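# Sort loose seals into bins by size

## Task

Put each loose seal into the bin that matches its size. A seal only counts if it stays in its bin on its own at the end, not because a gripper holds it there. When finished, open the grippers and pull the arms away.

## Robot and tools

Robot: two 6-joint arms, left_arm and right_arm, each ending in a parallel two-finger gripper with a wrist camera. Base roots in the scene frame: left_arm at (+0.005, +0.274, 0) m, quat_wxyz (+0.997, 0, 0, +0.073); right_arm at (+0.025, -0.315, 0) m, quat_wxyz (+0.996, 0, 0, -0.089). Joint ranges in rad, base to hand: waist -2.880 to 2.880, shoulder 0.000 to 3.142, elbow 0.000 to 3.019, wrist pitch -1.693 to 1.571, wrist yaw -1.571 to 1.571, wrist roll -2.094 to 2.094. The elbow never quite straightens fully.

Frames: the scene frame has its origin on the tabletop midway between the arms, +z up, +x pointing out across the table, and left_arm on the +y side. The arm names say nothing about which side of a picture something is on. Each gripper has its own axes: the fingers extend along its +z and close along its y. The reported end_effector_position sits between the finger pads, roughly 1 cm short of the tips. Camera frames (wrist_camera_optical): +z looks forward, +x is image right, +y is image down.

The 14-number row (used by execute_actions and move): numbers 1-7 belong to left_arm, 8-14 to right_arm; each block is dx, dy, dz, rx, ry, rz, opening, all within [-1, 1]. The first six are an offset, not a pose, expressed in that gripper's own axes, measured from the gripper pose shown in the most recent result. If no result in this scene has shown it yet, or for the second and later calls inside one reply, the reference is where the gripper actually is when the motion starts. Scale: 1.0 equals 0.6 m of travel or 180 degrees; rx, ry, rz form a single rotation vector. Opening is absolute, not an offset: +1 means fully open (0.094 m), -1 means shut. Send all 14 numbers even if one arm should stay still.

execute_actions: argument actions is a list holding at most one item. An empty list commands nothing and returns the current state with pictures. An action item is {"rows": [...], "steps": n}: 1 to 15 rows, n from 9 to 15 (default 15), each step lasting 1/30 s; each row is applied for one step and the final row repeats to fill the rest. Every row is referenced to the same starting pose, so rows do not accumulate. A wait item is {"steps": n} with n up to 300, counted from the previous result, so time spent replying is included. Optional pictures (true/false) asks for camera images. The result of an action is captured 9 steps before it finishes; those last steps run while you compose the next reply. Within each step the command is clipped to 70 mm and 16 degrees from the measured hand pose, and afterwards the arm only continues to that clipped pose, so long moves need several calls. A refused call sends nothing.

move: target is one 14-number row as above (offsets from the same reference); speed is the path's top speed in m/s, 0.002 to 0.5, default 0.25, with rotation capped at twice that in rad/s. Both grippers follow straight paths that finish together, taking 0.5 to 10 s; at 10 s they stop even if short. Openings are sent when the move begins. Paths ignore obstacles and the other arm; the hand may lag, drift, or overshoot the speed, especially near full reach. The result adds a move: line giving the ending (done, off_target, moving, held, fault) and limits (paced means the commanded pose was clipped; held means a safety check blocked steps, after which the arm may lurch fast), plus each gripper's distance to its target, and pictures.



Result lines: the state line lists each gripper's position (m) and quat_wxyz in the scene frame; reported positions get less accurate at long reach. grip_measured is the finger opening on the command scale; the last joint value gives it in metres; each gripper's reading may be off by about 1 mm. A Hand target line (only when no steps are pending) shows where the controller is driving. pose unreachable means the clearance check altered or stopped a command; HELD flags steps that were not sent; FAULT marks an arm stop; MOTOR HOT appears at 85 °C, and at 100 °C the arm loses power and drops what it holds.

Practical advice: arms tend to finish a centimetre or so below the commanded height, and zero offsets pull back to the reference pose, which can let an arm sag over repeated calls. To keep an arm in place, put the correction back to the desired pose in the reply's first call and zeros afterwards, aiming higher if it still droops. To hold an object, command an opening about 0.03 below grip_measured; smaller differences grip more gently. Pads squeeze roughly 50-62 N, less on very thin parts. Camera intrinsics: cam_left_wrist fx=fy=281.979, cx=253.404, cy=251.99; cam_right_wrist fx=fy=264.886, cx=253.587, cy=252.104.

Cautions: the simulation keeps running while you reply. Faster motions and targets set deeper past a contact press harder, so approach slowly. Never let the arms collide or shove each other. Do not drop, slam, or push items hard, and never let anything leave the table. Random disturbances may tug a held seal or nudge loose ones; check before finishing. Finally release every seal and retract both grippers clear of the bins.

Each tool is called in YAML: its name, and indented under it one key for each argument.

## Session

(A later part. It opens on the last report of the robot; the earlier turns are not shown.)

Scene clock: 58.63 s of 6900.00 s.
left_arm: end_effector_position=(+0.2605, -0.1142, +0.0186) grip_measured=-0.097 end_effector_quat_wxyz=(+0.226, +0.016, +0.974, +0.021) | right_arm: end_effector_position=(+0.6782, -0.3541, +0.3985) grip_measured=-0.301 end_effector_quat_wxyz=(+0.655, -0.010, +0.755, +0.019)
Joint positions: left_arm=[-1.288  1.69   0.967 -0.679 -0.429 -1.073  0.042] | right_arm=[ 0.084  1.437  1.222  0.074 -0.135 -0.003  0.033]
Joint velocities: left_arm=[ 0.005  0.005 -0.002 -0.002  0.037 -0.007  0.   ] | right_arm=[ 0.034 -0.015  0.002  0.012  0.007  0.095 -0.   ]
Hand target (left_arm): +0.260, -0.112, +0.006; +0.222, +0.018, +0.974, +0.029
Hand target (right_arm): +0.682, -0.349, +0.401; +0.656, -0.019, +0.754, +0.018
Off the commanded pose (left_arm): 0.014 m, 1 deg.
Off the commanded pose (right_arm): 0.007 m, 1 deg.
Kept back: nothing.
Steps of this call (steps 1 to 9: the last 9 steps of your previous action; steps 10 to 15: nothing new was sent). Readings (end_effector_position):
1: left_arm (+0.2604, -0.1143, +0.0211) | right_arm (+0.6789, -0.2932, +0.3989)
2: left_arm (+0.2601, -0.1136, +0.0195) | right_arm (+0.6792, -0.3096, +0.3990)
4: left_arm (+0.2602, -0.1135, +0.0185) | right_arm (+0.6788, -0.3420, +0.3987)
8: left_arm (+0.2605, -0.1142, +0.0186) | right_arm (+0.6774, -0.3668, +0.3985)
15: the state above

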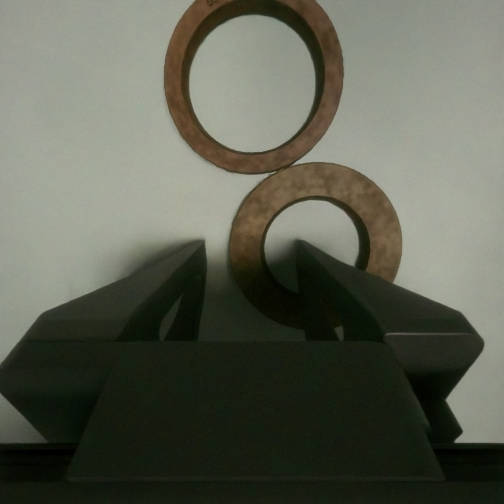

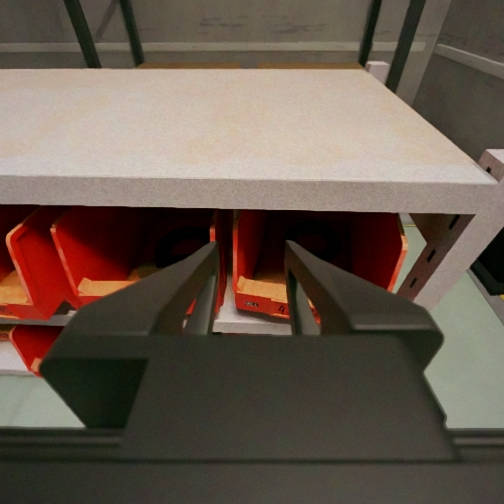

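execute_actions:
  actions:
    - {"rows": [[0.012,0,0.026,0,0,0,-0.1,0,0,0,0,0,0,-0.3],[0.012,0,0.026,0,0,0,-0.1,0,0,0,0,0,0,-0.3],[0.012,0,0.026,0,0,0,-0.1,0,0,0,0,0,0,-0.3],[0.012,0,0.026,0,0,0,-0.1,0,0,0,0,0,0,-0.3],[0.012,0,0.026,0,0,0,-0.1,0,0,0,0,0,0,-0.3],[0.012,0,0.026,0,0,0,-0.72,0,0,0,0,0,0,-0.3]], "steps": 15}

zoom_image:
  camera: "cam_right_wrist"
  region: [0, 190, 300, 340]

execute_actions:
  actions:
    - {"steps": 20}
  pictures: true

Scene clock: 59.47 s of 6900.00 s.
left_arm: end_effector_position=(+0.2623, -0.1171, +0.0179) grip_measured=-0.217 end_effector_quat_wxyz=(+0.232, +0.014, +0.972, +0.012) | right_arm: end_effector_position=(+0.6782, -0.3536, +0.3985) grip_measured=-0.301 end_effector_quat_wxyz=(+0.655, -0.010, +0.755, +0.020)
Joint positions: left_arm=[-1.288  1.69   0.96  -0.65  -0.432 -1.073  0.037] | right_arm=[ 0.084  1.437  1.222  0.074 -0.135 -0.003  0.033]
Joint velocities: left_arm=[ 0.005  0.005 -0.012  0.095 -0.051 -0.037 -0.422] | right_arm=[-0.005 -0.005 -0.002 -0.007 -0.066  0.037 -0.   ]
Steps of this call (steps 1 to 19: nothing new was sent; steps 20 to 25: the first 6 steps of this action). Readings (end_effector_position):
20: left_arm (+0.2606, -0.1144, +0.0182) | right_arm (+0.6782, -0.3536, +0.3985)
21: left_arm (+0.2612, -0.1152, +0.0179) | right_arm (+0.6782, -0.3536, +0.3985)
23: left_arm (+0.2620, -0.1164, +0.0179) | right_arm (+0.6782, -0.3536, +0.3985)
25: the state above

Region (0, 190, 300, 340) of cam_right_wrist's 504x504 image, scaled by 1.680, with more detail than that image has.

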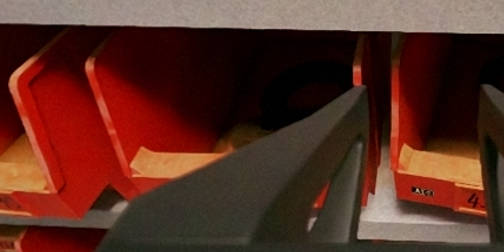

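Scene clock: 60.13 s of 6900.00 s.
left_arm: end_effector_position=(+0.2625, -0.1176, +0.0175) grip_measured=-0.695 end_effector_quat_wxyz=(+0.233, +0.013, +0.972, +0.010) | right_arm: end_effector_position=(+0.6782, -0.3536, +0.3985) grip_measured=-0.301 end_effector_quat_wxyz=(+0.655, -0.010, +0.755, +0.020)
Joint positions: left_arm=[-1.288  1.69   0.959 -0.645 -0.432 -1.073  0.014] | right_arm=[ 0.084  1.437  1.222  0.074 -0.135 -0.003  0.033]
Joint velocities: left_arm=[-0.005 -0.015 -0.012 -0.007 -0.037 -0.037 -0.001] | right_arm=[-0.005 -0.005 -0.012  0.017 -0.007 -0.022 -0.001]
Hand target (left_arm): +0.260, -0.113, +0.002; +0.226, +0.016, +0.974, +0.021
Hand target (right_arm): +0.678, -0.354, +0.399; +0.655, -0.010, +0.755, +0.019
Off the commanded pose (left_arm): 0.017 m, 1 deg.
Off the commanded pose (right_arm): 0.000 m, 0 deg.
Kept back: nothing.
Steps of this call (steps 1 to 9: the last 9 steps of your previous action; steps 10 to 20: nothing new was sent). Readings (end_effector_position):
1: left_arm (+0.2625, -0.1175, +0.0178) | right_arm (+0.6782, -0.3536, +0.3985)
2: left_arm (+0.2625, -0.1175, +0.0176) | right_arm (+0.6782, -0.3536, +0.3985)
4: left_arm (+0.2625, -0.1176, +0.0175) | right_arm (+0.6782, -0.3536, +0.3985)
8: left_arm (+0.2625, -0.1176, +0.0175) | right_arm (+0.6782, -0.3536, +0.3985)
20: the state above

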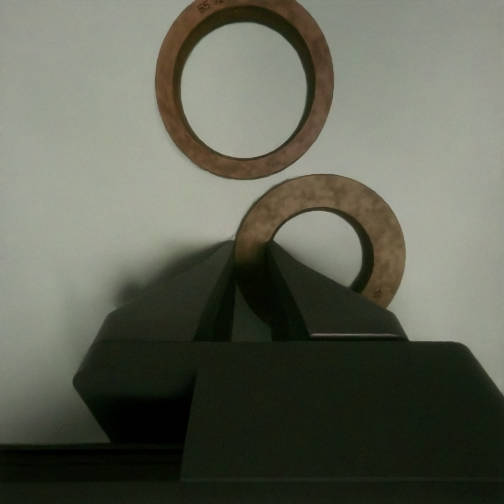

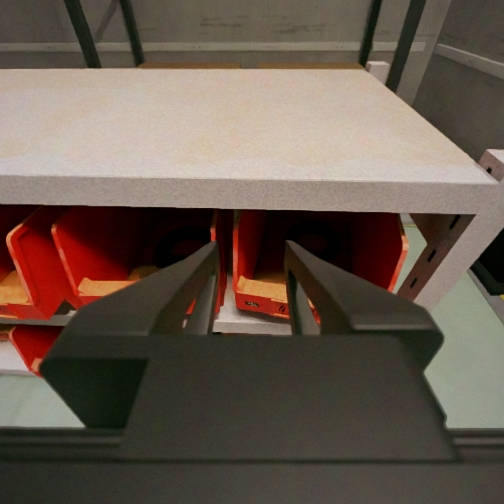

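execute_actions:
  actions:
    - {"rows": [[-0.045,0,-0.089,0,0,0,-0.73,0,0,0,0,0,0,-0.3]], "steps": 10}

move:
  target: [-0.773,0.904,-0.1675,0,-0.272,0,-0.73,0,-0.07,0,0,0,0,-0.3]
  speed: 0.4

Scene clock: 61.53 s of 6900.00 s.
left_arm: end_effector_position=(+0.2615, -0.1156, +0.0198) grip_measured=-0.695 end_effector_quat_wxyz=(+0.230, +0.015, +0.973, +0.016) | right_arm: end_effector_position=(+0.6782, -0.3536, +0.3985) grip_measured=-0.301 end_effector_quat_wxyz=(+0.655, -0.010, +0.755, +0.020)
Joint positions: left_arm=[-1.288  1.686  0.963 -0.665 -0.431 -1.073  0.014] | right_arm=[ 0.084  1.437  1.222  0.074 -0.135 -0.003  0.033]
Joint velocities: left_arm=[ 0.005 -0.142  0.178 -1.233  0.051 -0.022  0.001] | right_arm=[-0.005 -0.005 -0.012 -0.022 -0.022  0.051 -0.   ]
Steps of this call (steps 1 to 41: nothing new was sent; step 42: the first step of this action). Readings (end_effector_position):
42: the state above

Scene clock: 64.33 s of 6900.00 s.
left_arm: end_effector_position=(+0.6347, +0.4044, +0.3534) grip_measured=-0.695 end_effector_quat_wxyz=(+0.582, +0.010, +0.813, +0.005) | right_arm: end_effector_position=(+0.6761, -0.3894, +0.3924) grip_measured=-0.301 end_effector_quat_wxyz=(+0.652, -0.007, +0.758, +0.026)
Joint positions: left_arm=[ 0.129  1.445  1.23  -0.125  0.264  0.113  0.014] | right_arm=[ 0.009  1.447  1.222  0.074 -0.215 -0.003  0.033]
Joint velocities: left_arm=[ 0.005 -0.005  0.007  0.002  0.007 -0.007  0.001] | right_arm=[ 0.005 -0.005  0.012 -0.012 -0.066 -0.066  0.001]
Hand target (left_arm): +0.648, +0.404, +0.381; +0.605, +0.021, +0.796, +0.011
Hand target (right_arm): +0.680, -0.396, +0.398; +0.655, -0.010, +0.755, +0.019
Off your previous action's commanded pose (left_arm): 0.020 m, 2 deg at its last step (step 9 of this call).
Off your previous action's commanded pose (right_arm): 0.000 m, 0 deg at its last step (step 9 of this call).
Off the commanded pose (left_arm): 0.033 m, 4 deg.
Off the commanded pose (right_arm): 0.009 m, 1 deg.
Kept back: nothing.
move: off_target (left_arm); limits=paced

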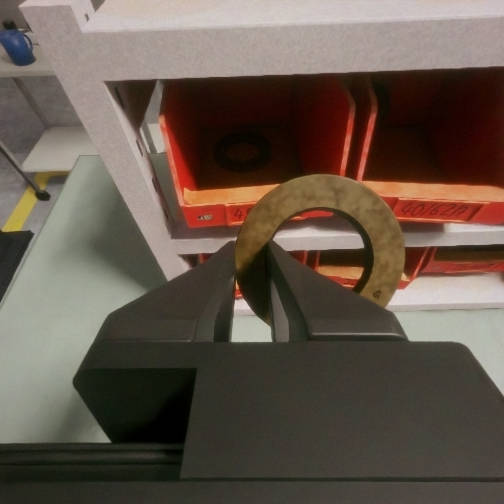

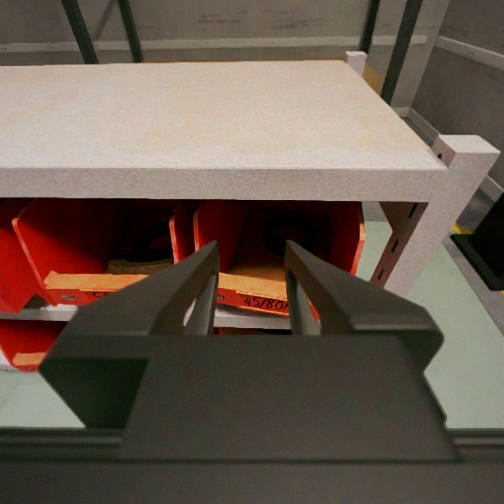

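move:
  target: [-0.118,0.04,0.234,0,-0.03,0,-0.73,0,0,0,0,0,0,-0.3]
  speed: 0.09

Scene clock: 67.53 s of 6900.00 s.
left_arm: end_effector_position=(+0.7750, +0.4272, +0.3504) grip_measured=-0.695 end_effector_quat_wxyz=(+0.601, +0.006, +0.799, +0.002) | right_arm: end_effector_position=(+0.6761, -0.3894, +0.3924) grip_measured=-0.301 end_effector_quat_wxyz=(+0.652, -0.007, +0.758, +0.026)
Joint positions: left_arm=[ 0.104  1.806  1.639 -0.124  0.243  0.083  0.014] | right_arm=[ 0.009  1.447  1.222  0.074 -0.215 -0.003  0.033]
Joint velocities: left_arm=[-0.005  0.005  0.007 -0.007 -0.081 -0.007  0.001] | right_arm=[-0.015 -0.015 -0.002  0.002  0.066  0.037 -0.001]
Hand target (left_arm): +0.789, +0.422, +0.376; +0.620, +0.010, +0.784, +0.003
Hand target (right_arm): +0.676, -0.389, +0.392; +0.652, -0.007, +0.758, +0.026
Off the commanded pose (left_arm): 0.030 m, 3 deg.
Off the commanded pose (right_arm): 0.000 m, 0 deg.
Kept back: nothing.
move: off_target (left_arm)

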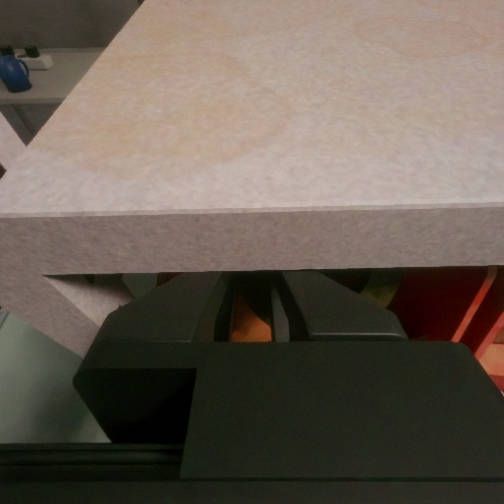

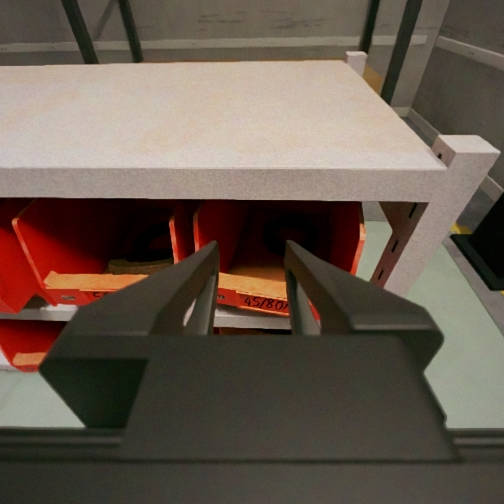

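execute_actions:
  actions:
    - {"rows": [[-0.018,0,0.026,0,-0.015,0,-0.73,0,0,0,0,0,0,-0.3],[-0.018,0,0.026,0,-0.015,0,-0.73,0,0,0,0,0,0,-0.3],[-0.018,0,0.026,0,-0.015,0,-0.73,0,0,0,0,0,0,-0.3],[-0.018,0,0.026,0,-0.015,0,-0.73,0,0,0,0,0,0,-0.3],[-0.018,0,0.026,0,-0.015,0,-0.73,0,0,0,0,0,0,-0.3],[-0.018,0,0.026,0,-0.015,0,-0.73,0,0,0,0,0,0,-0.3],[-0.018,0,0.026,0,-0.015,0,-0.73,0,0,0,0,0,0,-0.3],[-0.018,0,0.026,0,-0.015,0,-0.73,0,0,0,0,0,0,-0.3],[-0.018,0,0.026,0,-0.015,0,-0.73,0,0,0,0,0,0,-0.3],[-0.018,0,0.026,0,-0.015,0,-0.45,0,0,0,0,0,0,-0.3]], "steps": 15}

execute_actions:
  actions:
    - {"steps": 15}
  pictures: true

Scene clock: 68.37 s of 6900.00 s.
left_arm: end_effector_position=(+0.7783, +0.4280, +0.3475) grip_measured=-0.695 end_effector_quat_wxyz=(+0.604, +0.005, +0.797, +0.002) | right_arm: end_effector_position=(+0.6761, -0.3894, +0.3924) grip_measured=-0.301 end_effector_quat_wxyz=(+0.652, -0.007, +0.758, +0.026)
Joint positions: left_arm=[ 0.104  1.815  1.639 -0.105  0.243  0.078  0.014] | right_arm=[ 0.009  1.447  1.222  0.074 -0.215 -0.003  0.033]
Joint velocities: left_arm=[-0.015  0.034  0.012  0.066  0.007 -0.037 -0.   ] | right_arm=[-0.024 -0.005  0.012 -0.007  0.007 -0.051  0.   ]
Steps of this call (steps 1 to 19: nothing new was sent; steps 20 to 25: the first 6 steps of this action). Readings (end_effector_position):
20: left_arm (+0.7753, +0.4272, +0.3502) | right_arm (+0.6761, -0.3894, +0.3924)
21: left_arm (+0.7758, +0.4274, +0.3502) | right_arm (+0.6761, -0.3894, +0.3924)
23: left_arm (+0.7773, +0.4277, +0.3486) | right_arm (+0.6761, -0.3894, +0.3924)
25: the state above

Scene clock: 68.87 s of 6900.00 s.
left_arm: end_effector_position=(+0.7789, +0.4282, +0.3474) grip_measured=-0.453 end_effector_quat_wxyz=(+0.606, +0.004, +0.796, +0.002) | right_arm: end_effector_position=(+0.6761, -0.3894, +0.3924) grip_measured=-0.301 end_effector_quat_wxyz=(+0.652, -0.007, +0.758, +0.026)
Joint positions: left_arm=[ 0.104  1.817  1.639 -0.101  0.243  0.076  0.026] | right_arm=[ 0.009  1.447  1.222  0.074 -0.215 -0.003  0.033]
Joint velocities: left_arm=[-0.015 -0.015 -0.012  0.002  0.022 -0.037  0.   ] | right_arm=[-0.005 -0.015 -0.002  0.017  0.066  0.037 -0.001]
Hand target (left_arm): +0.792, +0.426, +0.356; +0.619, +0.006, +0.785, +0.002
Hand target (right_arm): +0.676, -0.389, +0.392; +0.652, -0.007, +0.758, +0.026
Off the commanded pose (left_arm): 0.017 m, 2 deg.
Off the commanded pose (right_arm): 0.000 m, 0 deg.
Kept back: nothing.
Steps of this call (steps 1 to 9: the last 9 steps of your previous action; steps 10 to 15: nothing new was sent). Readings (end_effector_position):
1: left_arm (+0.7785, +0.4281, +0.3472) | right_arm (+0.6761, -0.3894, +0.3924)
2: left_arm (+0.7788, +0.4281, +0.3468) | right_arm (+0.6761, -0.3894, +0.3924)
4: left_arm (+0.7788, +0.4281, +0.3469) | right_arm (+0.6761, -0.3894, +0.3924)
8: left_arm (+0.7789, +0.4282, +0.3474) | right_arm (+0.6761, -0.3894, +0.3924)
15: the state above

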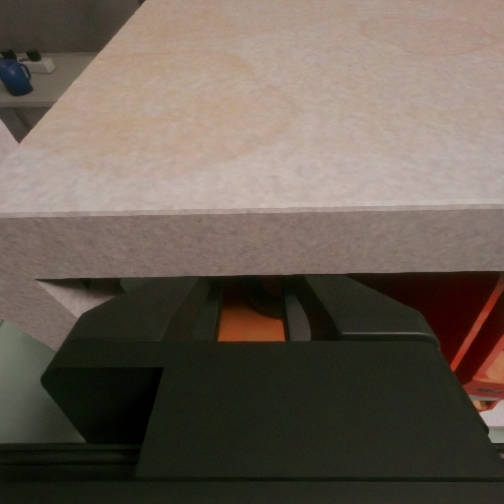

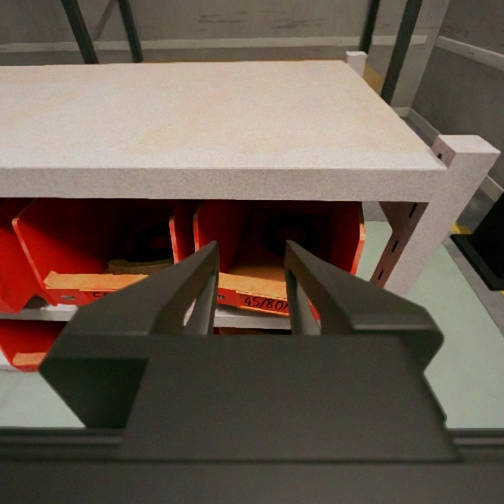

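move:
  target: [-0.01,0,-0.25,0,0,0,-0.45,0,0,0,0,0,0,-0.3]
  speed: 0.15

move:
  target: [0.60,-0.855,-0.339,0,0.256,0,-0.2,0,0,0,0,0,0,-0.3]
  speed: 0.4

Scene clock: 71.10 s of 6900.00 s.
left_arm: end_effector_position=(+0.6418, +0.4280, +0.3883) grip_measured=-0.453 end_effector_quat_wxyz=(+0.606, +0.003, +0.795, -0.002) | right_arm: end_effector_position=(+0.6761, -0.3894, +0.3924) grip_measured=-0.301 end_effector_quat_wxyz=(+0.652, -0.007, +0.758, +0.026)
Joint positions: left_arm=[ 0.173  1.459  1.302 -0.125  0.313  0.091  0.026] | right_arm=[ 0.009  1.447  1.222  0.074 -0.215 -0.003  0.033]
Joint velocities: left_arm=[-0.015  0.015 -0.002 -0.042 -0.022 -0.022 -0.001] | right_arm=[-0.015  0.005 -0.022 -0.002  0.037  0.051 -0.001]
Hand target (left_arm): +0.636, +0.430, +0.393; +0.605, +0.004, +0.796, +0.002
Hand target (right_arm): +0.676, -0.389, +0.392; +0.652, -0.007, +0.758, +0.026
Off the commanded pose (left_arm): 0.008 m, 0 deg.
Off the commanded pose (right_arm): 0.000 m, 0 deg.
Kept back: nothing.
move: done

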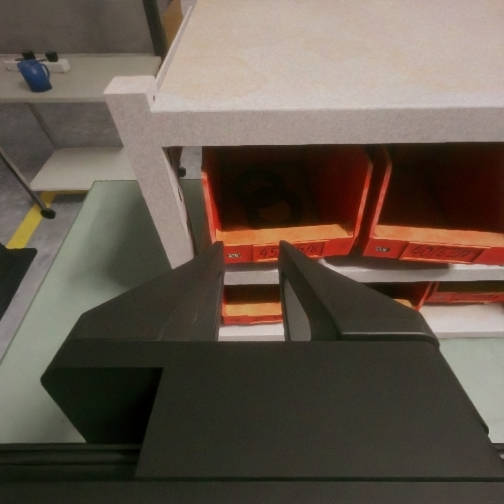

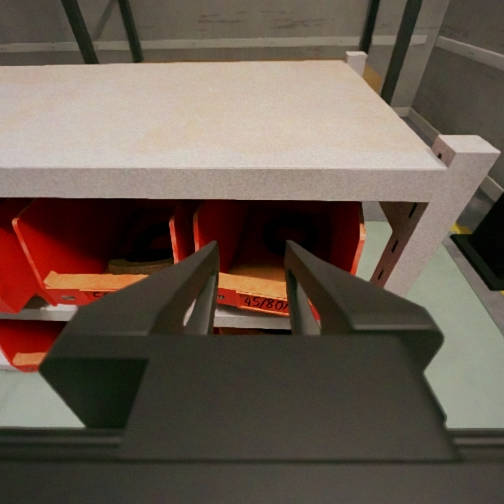

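Scene clock: 73.47 s of 6900.00 s.
left_arm: end_effector_position=(+0.3285, -0.0640, +0.0794) grip_measured=-0.203 end_effector_quat_wxyz=(+0.247, +0.015, +0.969, +0.011) | right_arm: end_effector_position=(+0.6761, -0.3894, +0.3924) grip_measured=-0.301 end_effector_quat_wxyz=(+0.652, -0.007, +0.758, +0.026)
Joint positions: left_arm=[-1.099  1.537  0.954 -0.695 -0.409 -0.862  0.037] | right_arm=[ 0.009  1.447  1.222  0.074 -0.215 -0.003  0.033]
Joint velocities: left_arm=[ 0.005 -0.005 -0.002 -0.037  0.007 -0.066 -0.001] | right_arm=[ 0.005  0.005 -0.022 -0.012 -0.022 -0.022 -0.   ]
Hand target (left_arm): +0.340, -0.074, +0.091; +0.253, +0.005, +0.968, +0.003
Hand target (right_arm): +0.676, -0.389, +0.392; +0.652, -0.007, +0.758, +0.026
Off the commanded pose (left_arm): 0.030 m, 2 deg.
Off the commanded pose (right_arm): 0.000 m, 0 deg.
Kept back: nothing.
move: off_target (left_arm)

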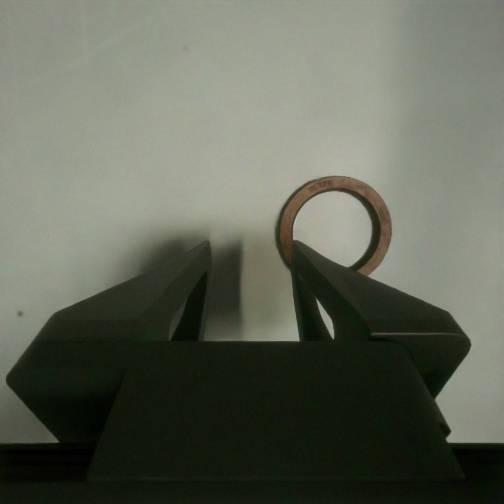

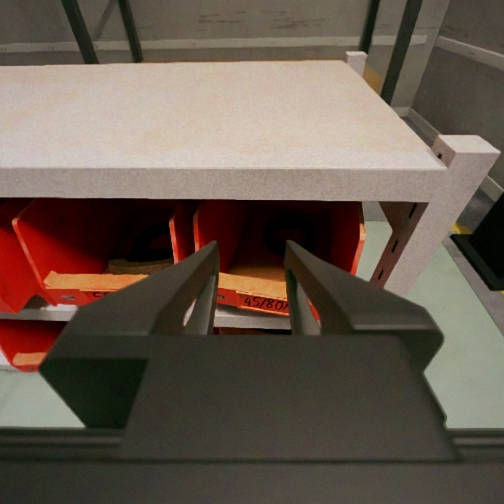

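execute_actions:
  actions:
    - {"rows": [[0.038,-0.038,0.089,0,0,0,-0.2,0,0,0,0,0,0,-0.3]], "steps": 15}

execute_actions:
  actions:
    - {"steps": 15}
  pictures: true

Scene clock: 74.53 s of 6900.00 s.
left_arm: end_effector_position=(+0.3343, -0.0806, +0.0388) grip_measured=-0.203 end_effector_quat_wxyz=(+0.251, +0.014, +0.968, +0.006) | right_arm: end_effector_position=(+0.6761, -0.3894, +0.3924) grip_measured=-0.301 end_effector_quat_wxyz=(+0.652, -0.007, +0.758, +0.026)
Joint positions: left_arm=[-1.111  1.641  0.949 -0.578 -0.414 -0.874  0.037] | right_arm=[ 0.009  1.447  1.222  0.074 -0.215 -0.003  0.033]
Joint velocities: left_arm=[-0.083  0.581 -0.046  0.134 -0.007  0.007 -0.   ] | right_arm=[-0.015 -0.015 -0.007 -0.002 -0.037 -0.022  0.001]
Steps of this call (steps 1 to 26: nothing new was sent; steps 27 to 32: the first 6 steps of this action). Readings (end_effector_position):
27: left_arm (+0.3298, -0.0657, +0.0769) | right_arm (+0.6761, -0.3894, +0.3924)
28: left_arm (+0.3335, -0.0713, +0.0740) | right_arm (+0.6761, -0.3894, +0.3924)
30: left_arm (+0.3360, -0.0792, +0.0580) | right_arm (+0.6761, -0.3894, +0.3924)
32: the state above

Scene clock: 75.03 s of 6900.00 s.
left_arm: end_effector_position=(+0.3316, -0.0789, +0.0194) grip_measured=-0.203 end_effector_quat_wxyz=(+0.242, +0.017, +0.970, +0.019) | right_arm: end_effector_position=(+0.6761, -0.3894, +0.3924) grip_measured=-0.301 end_effector_quat_wxyz=(+0.652, -0.007, +0.758, +0.026)
Joint positions: left_arm=[-1.114  1.683  0.946 -0.565 -0.415 -0.877  0.037] | right_arm=[ 0.009  1.447  1.222  0.074 -0.215 -0.003  0.033]
Joint velocities: left_arm=[-0.015 -0.005 -0.002 -0.002  0.051  0.007 -0.   ] | right_arm=[ 0.005 -0.005  0.017  0.012 -0.022 -0.051 -0.   ]
Hand target (left_arm): +0.333, -0.085, +0.021; +0.246, +0.015, +0.969, +0.011
Hand target (right_arm): +0.676, -0.389, +0.392; +0.652, -0.007, +0.758, +0.026
Off the commanded pose (left_arm): 0.007 m, 1 deg.
Off the commanded pose (right_arm): 0.000 m, 0 deg.
Kept back: nothing.
Steps of this call (steps 1 to 9: the last 9 steps of your previous action; steps 10 to 15: nothing new was sent). Readings (end_effector_position):
1: left_arm (+0.3330, -0.0799, +0.0306) | right_arm (+0.6761, -0.3894, +0.3924)
2: left_arm (+0.3318, -0.0789, +0.0242) | right_arm (+0.6761, -0.3894, +0.3924)
4: left_arm (+0.3309, -0.0776, +0.0188) | right_arm (+0.6761, -0.3894, +0.3924)
8: left_arm (+0.3315, -0.0787, +0.0193) | right_arm (+0.6761, -0.3894, +0.3924)
15: the state above

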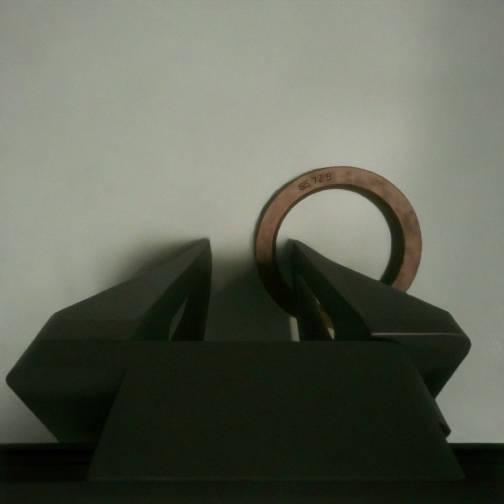

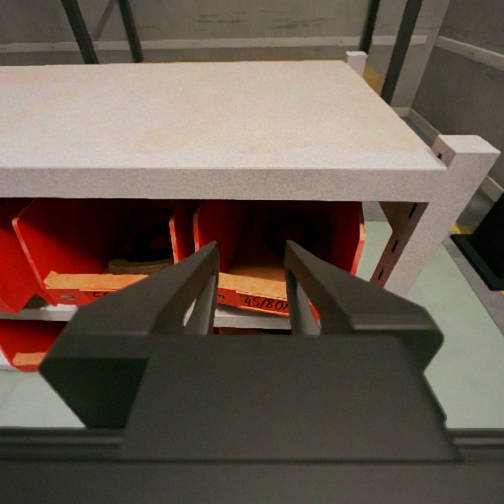

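execute_actions:
  actions:
    - {"rows": [[0.002,-0.008,0.014,0,0,0,-0.2,0,0,0,0,0,0,-0.3],[0.002,-0.008,0.014,0,0,0,-0.2,0,0,0,0,0,0,-0.3],[0.002,-0.008,0.014,0,0,0,-0.2,0,0,0,0,0,0,-0.3],[0.002,-0.008,0.014,0,0,0,-0.2,0,0,0,0,0,0,-0.3],[0.002,-0.008,0.014,0,0,0,-0.2,0,0,0,0,0,0,-0.3],[0.002,-0.008,0.014,0,0,0,-0.86,0,0,0,0,0,0,-0.3]], "steps": 15}

execute_actions:
  actions:
    - {"steps": 22}
  pictures: true

Scene clock: 75.97 s of 6900.00 s.
left_arm: end_effector_position=(+0.3316, -0.0789, +0.0192) grip_measured=-0.322 end_effector_quat_wxyz=(+0.242, +0.017, +0.970, +0.019) | right_arm: end_effector_position=(+0.6761, -0.3894, +0.3924) grip_measured=-0.301 end_effector_quat_wxyz=(+0.652, -0.007, +0.758, +0.026)
Joint positions: left_arm=[-1.114  1.683  0.946 -0.565 -0.415 -0.877  0.032] | right_arm=[ 0.009  1.447  1.222  0.074 -0.215 -0.003  0.033]
Joint velocities: left_arm=[-0.015  0.005  0.007 -0.002 -0.022 -0.051 -0.421] | right_arm=[-0.015  0.005  0.007 -0.012 -0.037  0.051  0.001]
Steps of this call (steps 1 to 22: nothing new was sent; steps 23 to 28: the first 6 steps of this action). Readings (end_effector_position):
23: left_arm (+0.3316, -0.0789, +0.0192) | right_arm (+0.6761, -0.3894, +0.3924)
24: left_arm (+0.3316, -0.0789, +0.0192) | right_arm (+0.6761, -0.3894, +0.3924)
26: left_arm (+0.3316, -0.0789, +0.0192) | right_arm (+0.6761, -0.3894, +0.3924)
28: the state above

Scene clock: 76.70 s of 6900.00 s.
left_arm: end_effector_position=(+0.3317, -0.0790, +0.0193) grip_measured=-0.839 end_effector_quat_wxyz=(+0.242, +0.017, +0.970, +0.019) | right_arm: end_effector_position=(+0.6761, -0.3894, +0.3924) grip_measured=-0.301 end_effector_quat_wxyz=(+0.652, -0.007, +0.758, +0.026)
Joint positions: left_arm=[-1.114  1.683  0.946 -0.565 -0.415 -0.877  0.008] | right_arm=[ 0.009  1.447  1.222  0.074 -0.215 -0.003  0.033]
Joint velocities: left_arm=[-0.015 -0.015 -0.007 -0.002 -0.022 -0.022 -0.001] | right_arm=[-0.015 -0.015 -0.007  0.012  0.022 -0.022 -0.   ]
Hand target (left_arm): +0.334, -0.083, +0.011; +0.242, +0.017, +0.970, +0.019
Hand target (right_arm): +0.676, -0.389, +0.392; +0.652, -0.007, +0.758, +0.026
Off the commanded pose (left_arm): 0.010 m, 0 deg.
Off the commanded pose (right_arm): 0.000 m, 0 deg.
Kept back: nothing.
Steps of this call (steps 1 to 9: the last 9 steps of your previous action; steps 10 to 22: nothing new was sent). Readings (end_effector_position):
1: left_arm (+0.3316, -0.0790, +0.0192) | right_arm (+0.6761, -0.3894, +0.3924)
2: left_arm (+0.3317, -0.0790, +0.0193) | right_arm (+0.6761, -0.3894, +0.3924)
4: left_arm (+0.3317, -0.0790, +0.0193) | right_arm (+0.6761, -0.3894, +0.3924)
8: left_arm (+0.3317, -0.0790, +0.0193) | right_arm (+0.6761, -0.3894, +0.3924)
22: the state above

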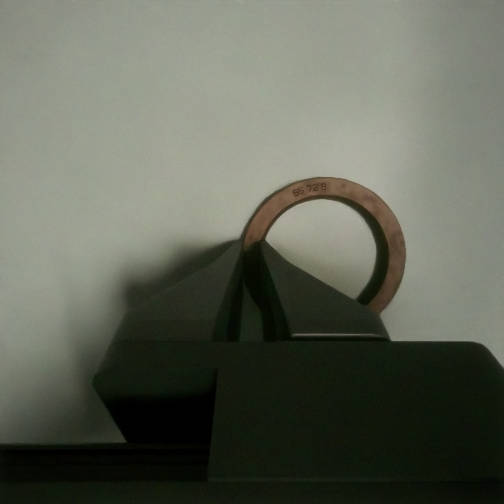

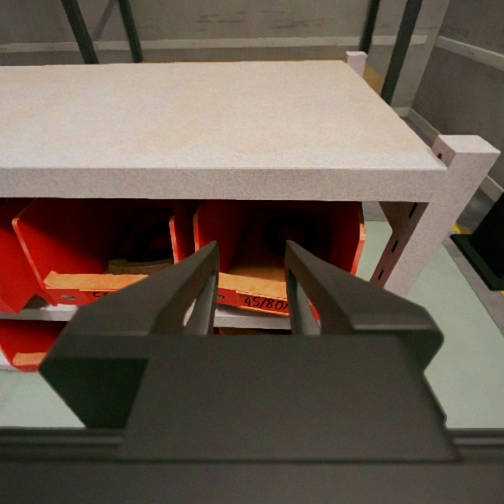

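move:
  target: [-0.713,0.298,-0.283,0,-0.267,0,-0.87,0,0,0,0,0,0,-0.3]
  speed: 0.35

Scene clock: 79.50 s of 6900.00 s.
left_arm: end_effector_position=(+0.6269, +0.0787, +0.3568) grip_measured=-0.841 end_effector_quat_wxyz=(+0.598, +0.020, +0.801, +0.011) | right_arm: end_effector_position=(+0.6761, -0.3894, +0.3924) grip_measured=-0.301 end_effector_quat_wxyz=(+0.652, -0.007, +0.758, +0.026)
Joint positions: left_arm=[-0.547  1.476  1.251 -0.086 -0.377 -0.074  0.007] | right_arm=[ 0.009  1.447  1.222  0.074 -0.215 -0.003  0.033]
Joint velocities: left_arm=[-0.015  0.005  0.002  0.022 -0.007  0.11   0.   ] | right_arm=[-0.015 -0.005 -0.007 -0.002 -0.051 -0.066 -0.001]
Hand target (left_arm): +0.637, +0.072, +0.373; +0.612, +0.020, +0.790, +0.006
Hand target (right_arm): +0.676, -0.389, +0.392; +0.652, -0.007, +0.758, +0.026
Off the commanded pose (left_arm): 0.022 m, 3 deg.
Off the commanded pose (right_arm): 0.000 m, 0 deg.
Kept back: nothing.
move: off_target (left_arm)

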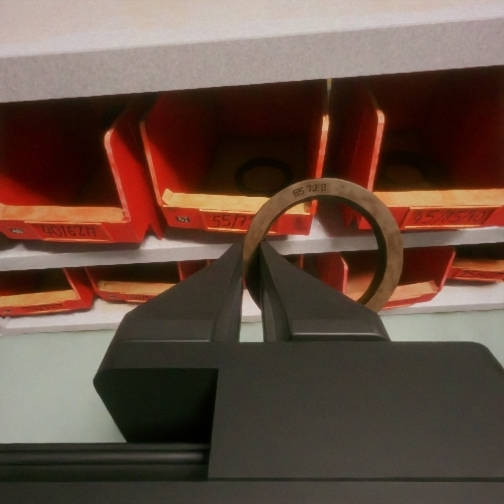

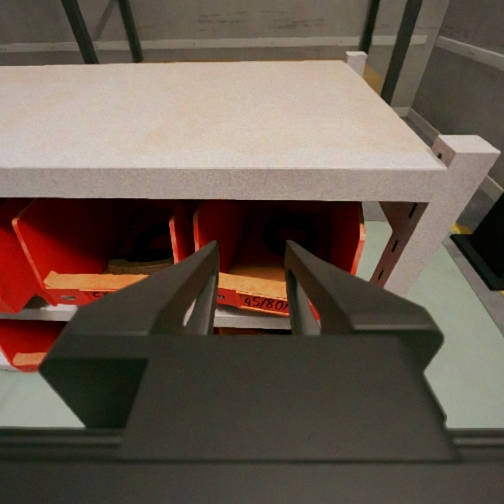

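move:
  target: [-0.1025,0.077,0.258,0,-0.02,0,-0.87,0,0,0,0,0,0,-0.3]
  speed: 0.09

Scene clock: 82.70 s of 6900.00 s.
left_arm: end_effector_position=(+0.7787, +0.1131, +0.3447) grip_measured=-0.841 end_effector_quat_wxyz=(+0.605, +0.025, +0.796, +0.009) | right_arm: end_effector_position=(+0.6761, -0.3894, +0.3924) grip_measured=-0.301 end_effector_quat_wxyz=(+0.652, -0.007, +0.758, +0.026)
Joint positions: left_arm=[-0.4    1.82   1.638 -0.097 -0.229 -0.019  0.007] | right_arm=[ 0.009  1.447  1.222  0.074 -0.215 -0.003  0.033]
Joint velocities: left_arm=[-0.005 -0.005 -0.007 -0.007 -0.007  0.022 -0.   ] | right_arm=[-0.015 -0.005  0.007  0.002  0.037 -0.022 -0.   ]
Hand target (left_arm): +0.791, +0.118, +0.374; +0.623, +0.021, +0.782, +0.010
Hand target (right_arm): +0.676, -0.389, +0.392; +0.652, -0.007, +0.758, +0.026
Off the commanded pose (left_arm): 0.033 m, 3 deg.
Off the commanded pose (right_arm): 0.000 m, 0 deg.
Kept back: nothing.
move: off_target (left_arm)

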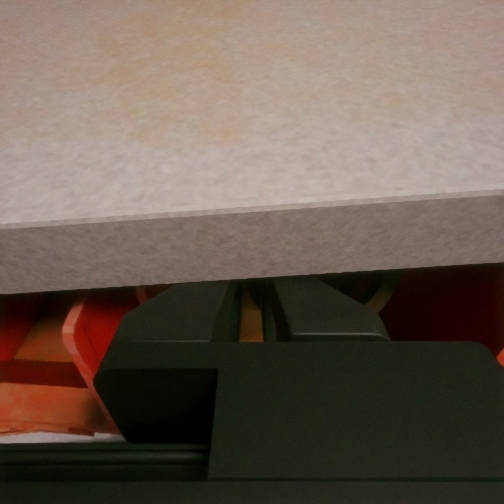

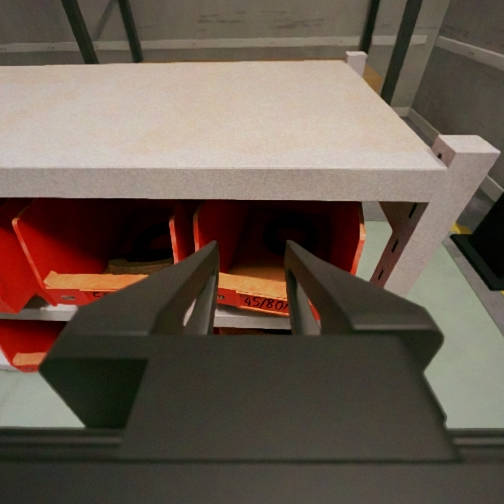

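execute_actions:
  actions:
    - {"rows": [[-0.031,0.008,0.019,0,-0.02,0,-0.87,0,0,0,0,0,0,-0.3],[-0.031,0.008,0.019,0,-0.02,0,-0.87,0,0,0,0,0,0,-0.3],[-0.031,0.008,0.019,0,-0.02,0,-0.87,0,0,0,0,0,0,-0.3],[-0.031,0.008,0.019,0,-0.02,0,-0.87,0,0,0,0,0,0,-0.3],[-0.031,0.008,0.019,0,-0.02,0,-0.87,0,0,0,0,0,0,-0.3],[-0.031,0.008,0.019,0,-0.02,0,-0.87,0,0,0,0,0,0,-0.3],[-0.031,0.008,0.019,0,-0.02,0,-0.87,0,0,0,0,0,0,-0.3],[-0.031,0.008,0.019,0,-0.02,0,-0.87,0,0,0,0,0,0,-0.3],[-0.031,0.008,0.019,0,-0.02,0,-0.87,0,0,0,0,0,0,-0.3],[-0.031,0.008,0.019,0,-0.02,0,-0.55,0,0,0,0,0,0,-0.3]], "steps": 15}

execute_actions:
  actions:
    - {"steps": 18}

move:
  target: [-0.01,0,-0.27,0,0,0,-0.55,0,0,0,0,0,0,-0.3]
  speed: 0.15

Scene clock: 83.67 s of 6900.00 s.
left_arm: end_effector_position=(+0.7808, +0.1117, +0.3440) grip_measured=-0.841 end_effector_quat_wxyz=(+0.608, +0.027, +0.793, +0.006) | right_arm: end_effector_position=(+0.6761, -0.3894, +0.3924) grip_measured=-0.301 end_effector_quat_wxyz=(+0.652, -0.007, +0.758, +0.026)
Joint positions: left_arm=[-0.399  1.826  1.638 -0.082 -0.222 -0.016  0.007] | right_arm=[ 0.009  1.447  1.222  0.074 -0.215 -0.003  0.033]
Joint velocities: left_arm=[ 0.005  0.015 -0.007  0.061  0.037 -0.022 -0.   ] | right_arm=[-0.015  0.005  0.012 -0.002  0.007  0.022 -0.001]
Steps of this call (steps 1 to 23: nothing new was sent; steps 24 to 29: the first 6 steps of this action). Readings (end_effector_position):
24: left_arm (+0.7788, +0.1126, +0.3453) | right_arm (+0.6761, -0.3894, +0.3924)
25: left_arm (+0.7792, +0.1125, +0.3454) | right_arm (+0.6761, -0.3894, +0.3924)
27: left_arm (+0.7801, +0.1120, +0.3444) | right_arm (+0.6761, -0.3894, +0.3924)
29: the state above

Scene clock: 84.27 s of 6900.00 s.
left_arm: end_effector_position=(+0.7812, +0.1109, +0.3429) grip_measured=-0.553 end_effector_quat_wxyz=(+0.608, +0.029, +0.793, +0.005) | right_arm: end_effector_position=(+0.6761, -0.3894, +0.3924) grip_measured=-0.301 end_effector_quat_wxyz=(+0.652, -0.007, +0.758, +0.026)
Joint positions: left_arm=[-0.399  1.828  1.638 -0.08  -0.218 -0.015  0.021] | right_arm=[ 0.009  1.447  1.222  0.074 -0.215 -0.003  0.033]
Joint velocities: left_arm=[-0.005 -0.005 -0.002 -0.017  0.007 -0.037 -0.   ] | right_arm=[-0.005 -0.024  0.012  0.007 -0.022  0.051 -0.   ]
Hand target (left_arm): +0.793, +0.117, +0.359; +0.629, +0.025, +0.777, +0.008
Hand target (right_arm): +0.676, -0.389, +0.392; +0.652, -0.007, +0.758, +0.026
Off the commanded pose (left_arm): 0.022 m, 3 deg.
Off the commanded pose (right_arm): 0.000 m, 0 deg.
Kept back: nothing.
Steps of this call (steps 1 to 9: the last 9 steps of your previous action; steps 10 to 18: nothing new was sent). Readings (end_effector_position):
1: left_arm (+0.7809, +0.1116, +0.3439) | right_arm (+0.6761, -0.3894, +0.3924)
2: left_arm (+0.7809, +0.1116, +0.3440) | right_arm (+0.6761, -0.3894, +0.3924)
4: left_arm (+0.7809, +0.1113, +0.3440) | right_arm (+0.6761, -0.3894, +0.3924)
8: left_arm (+0.7812, +0.1109, +0.3429) | right_arm (+0.6761, -0.3894, +0.3924)
18: the state above

Scene clock: 86.03 s of 6900.00 s.
left_arm: end_effector_position=(+0.6322, +0.1205, +0.3869) grip_measured=-0.553 end_effector_quat_wxyz=(+0.609, +0.029, +0.792, +0.008) | right_arm: end_effector_position=(+0.6761, -0.3894, +0.3924) grip_measured=-0.301 end_effector_quat_wxyz=(+0.652, -0.007, +0.758, +0.026)
Joint positions: left_arm=[-0.459  1.432  1.264 -0.103 -0.281 -0.026  0.021] | right_arm=[ 0.009  1.447  1.222  0.074 -0.215 -0.003  0.033]
Joint velocities: left_arm=[-0.005 -0.005 -0.002 -0.017  0.022 -0.037 -0.001] | right_arm=[ 0.005 -0.005  0.012  0.002 -0.007 -0.007  0.   ]
Hand target (left_arm): +0.627, +0.118, +0.391; +0.609, +0.029, +0.793, +0.005
Hand target (right_arm): +0.676, -0.389, +0.392; +0.652, -0.007, +0.758, +0.026
Off the commanded pose (left_arm): 0.009 m, 0 deg.
Off the commanded pose (right_arm): 0.000 m, 0 deg.
Kept back: nothing.
move: done

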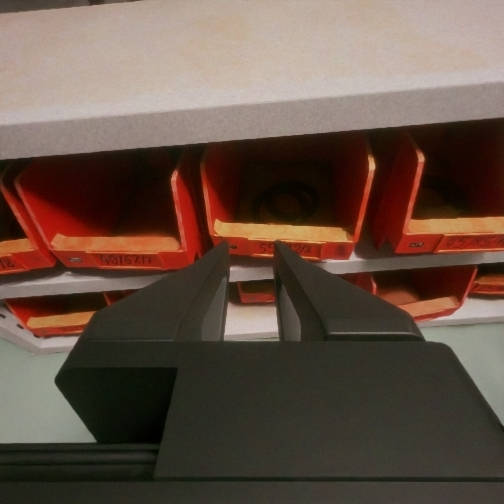

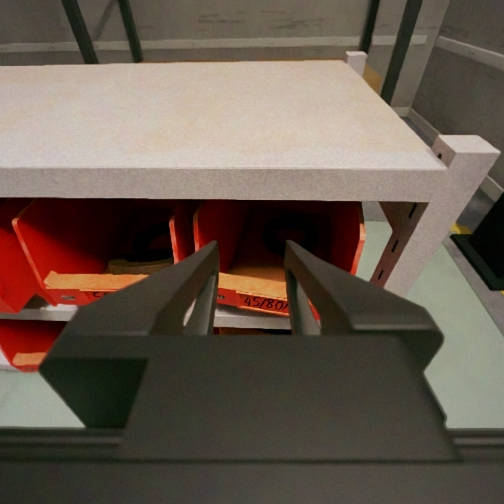

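Check both bins with a zoom.

zoom_image:
  camera: "cam_left_wrist"
  region: [190, 130, 390, 270]

zoom_image:
  camera: "cam_right_wrist"
  region: [0, 190, 220, 330]

Region (190, 130, 390, 270) of cam_left_wrist's 504x504 image, scaled by 2.520, with more detail than that image has; it fills the top 353 rows of this view, and the rest is white.

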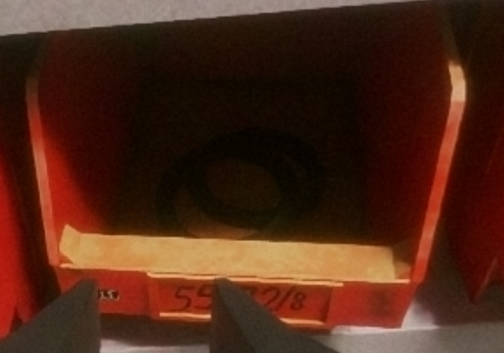

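Region (0, 190, 220, 330) of cam_right_wrist's 504x504 image, scaled by 2.291, with more detail than that image has; it fills the top 321 rows of this view, and the rest is white.

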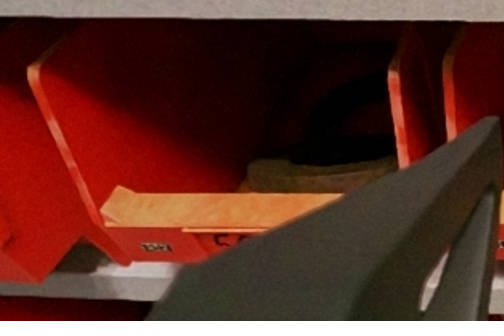

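move:
  target: [0,0.1,-0.3,0,0,0,-0.3,0.018,0.232,-0.066,0,0.036,0,0.2]
  speed: 0.3

Scene clock: 88.53 s of 6900.00 s.
left_arm: end_effector_position=(+0.4566, +0.1845, +0.4469) grip_measured=-0.303 end_effector_quat_wxyz=(+0.621, +0.026, +0.784, +0.002) | right_arm: end_effector_position=(+0.6337, -0.2481, +0.3924) grip_measured=+0.199 end_effector_quat_wxyz=(+0.611, -0.017, +0.791, +0.023)
Joint positions: left_arm=[-0.433  0.912  0.997 -0.325 -0.25  -0.024  0.033] | right_arm=[ 0.308  1.329  1.172 -0.097  0.069  0.034  0.056]
Joint velocities: left_arm=[-0.005 -0.005  0.007 -0.007 -0.037 -0.022  0.   ] | right_arm=[-0.005 -0.005  0.007 -0.002  0.037  0.007 -0.001]
Hand target (left_arm): +0.461, +0.187, +0.436; +0.609, +0.029, +0.793, +0.009
Hand target (right_arm): +0.629, -0.252, +0.390; +0.608, -0.008, +0.793, +0.025
Off the commanded pose (left_arm): 0.011 m, 2 deg.
Off the commanded pose (right_arm): 0.006 m, 1 deg.
Kept back: nothing.
move: off_target (left_arm)

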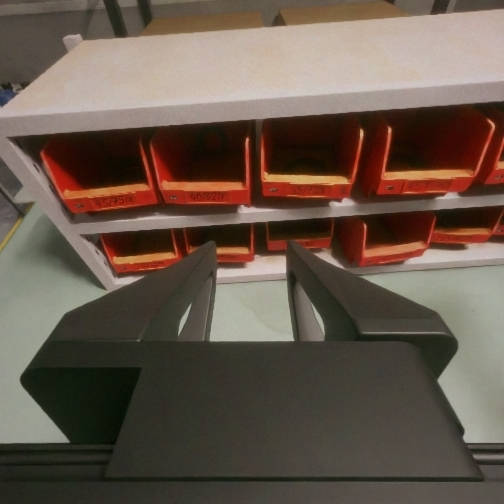

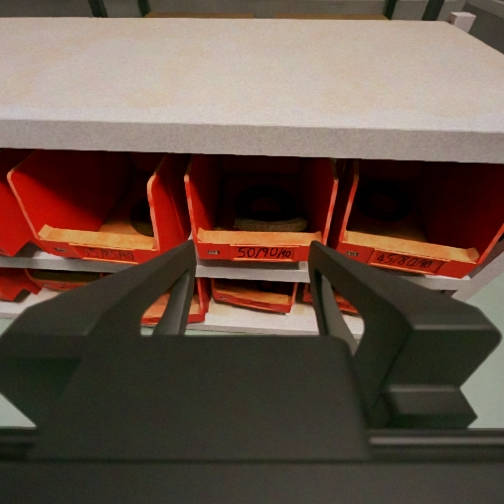

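zoom_image:
  camera: "cam_right_wrist"
  region: [170, 150, 360, 280]

Region (170, 150, 360, 280) of cam_right_wrist's 504x504 image, scaled by 2.653, with more detail than that image has; it fills the top 345 rows of this view, and the rest is white.

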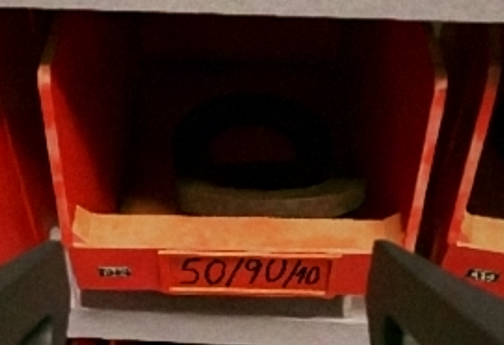

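move:
  target: [0,0,0,0,0,0,-0.3,0,-0.05,-0.25,0,0,0,0.2]
  speed: 0.3

finished_scene:
  scene: 2

Scene clock: 90.30 s of 6900.00 s.
left_arm: end_effector_position=(+0.4566, +0.1845, +0.4469) grip_measured=-0.303 end_effector_quat_wxyz=(+0.621, +0.026, +0.784, +0.002) | right_arm: end_effector_position=(+0.4907, -0.2834, +0.4366) grip_measured=+0.199 end_effector_quat_wxyz=(+0.616, -0.013, +0.787, +0.030)
Joint positions: left_arm=[-0.433  0.912  0.997 -0.325 -0.25  -0.024  0.033] | right_arm=[ 0.25   0.92   0.979 -0.3    0.008  0.034  0.056]
Joint velocities: left_arm=[-0.015 -0.005  0.017 -0.007  0.037  0.066  0.   ] | right_arm=[-0.005 -0.005  0.017 -0.002  0.051 -0.037 -0.001]
Hand target (left_arm): +0.457, +0.184, +0.447; +0.621, +0.026, +0.784, +0.002
Hand target (right_arm): +0.491, -0.287, +0.431; +0.611, -0.017, +0.791, +0.023
Off the commanded pose (left_arm): 0.000 m, 0 deg.
Off the commanded pose (right_arm): 0.008 m, 1 deg.
Kept back: nothing.
move: done

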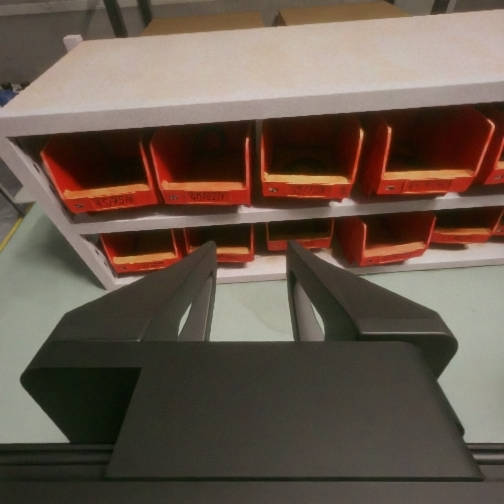

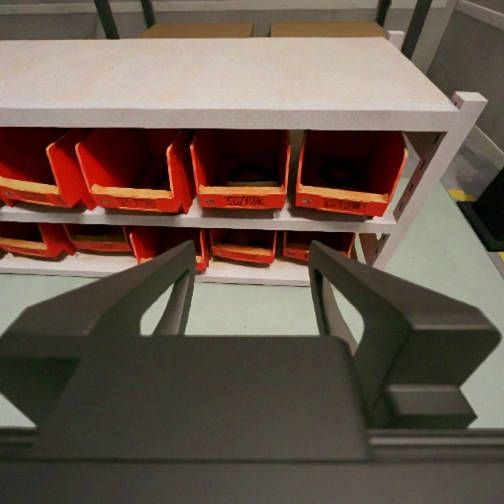

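The scene is finished: the task was done.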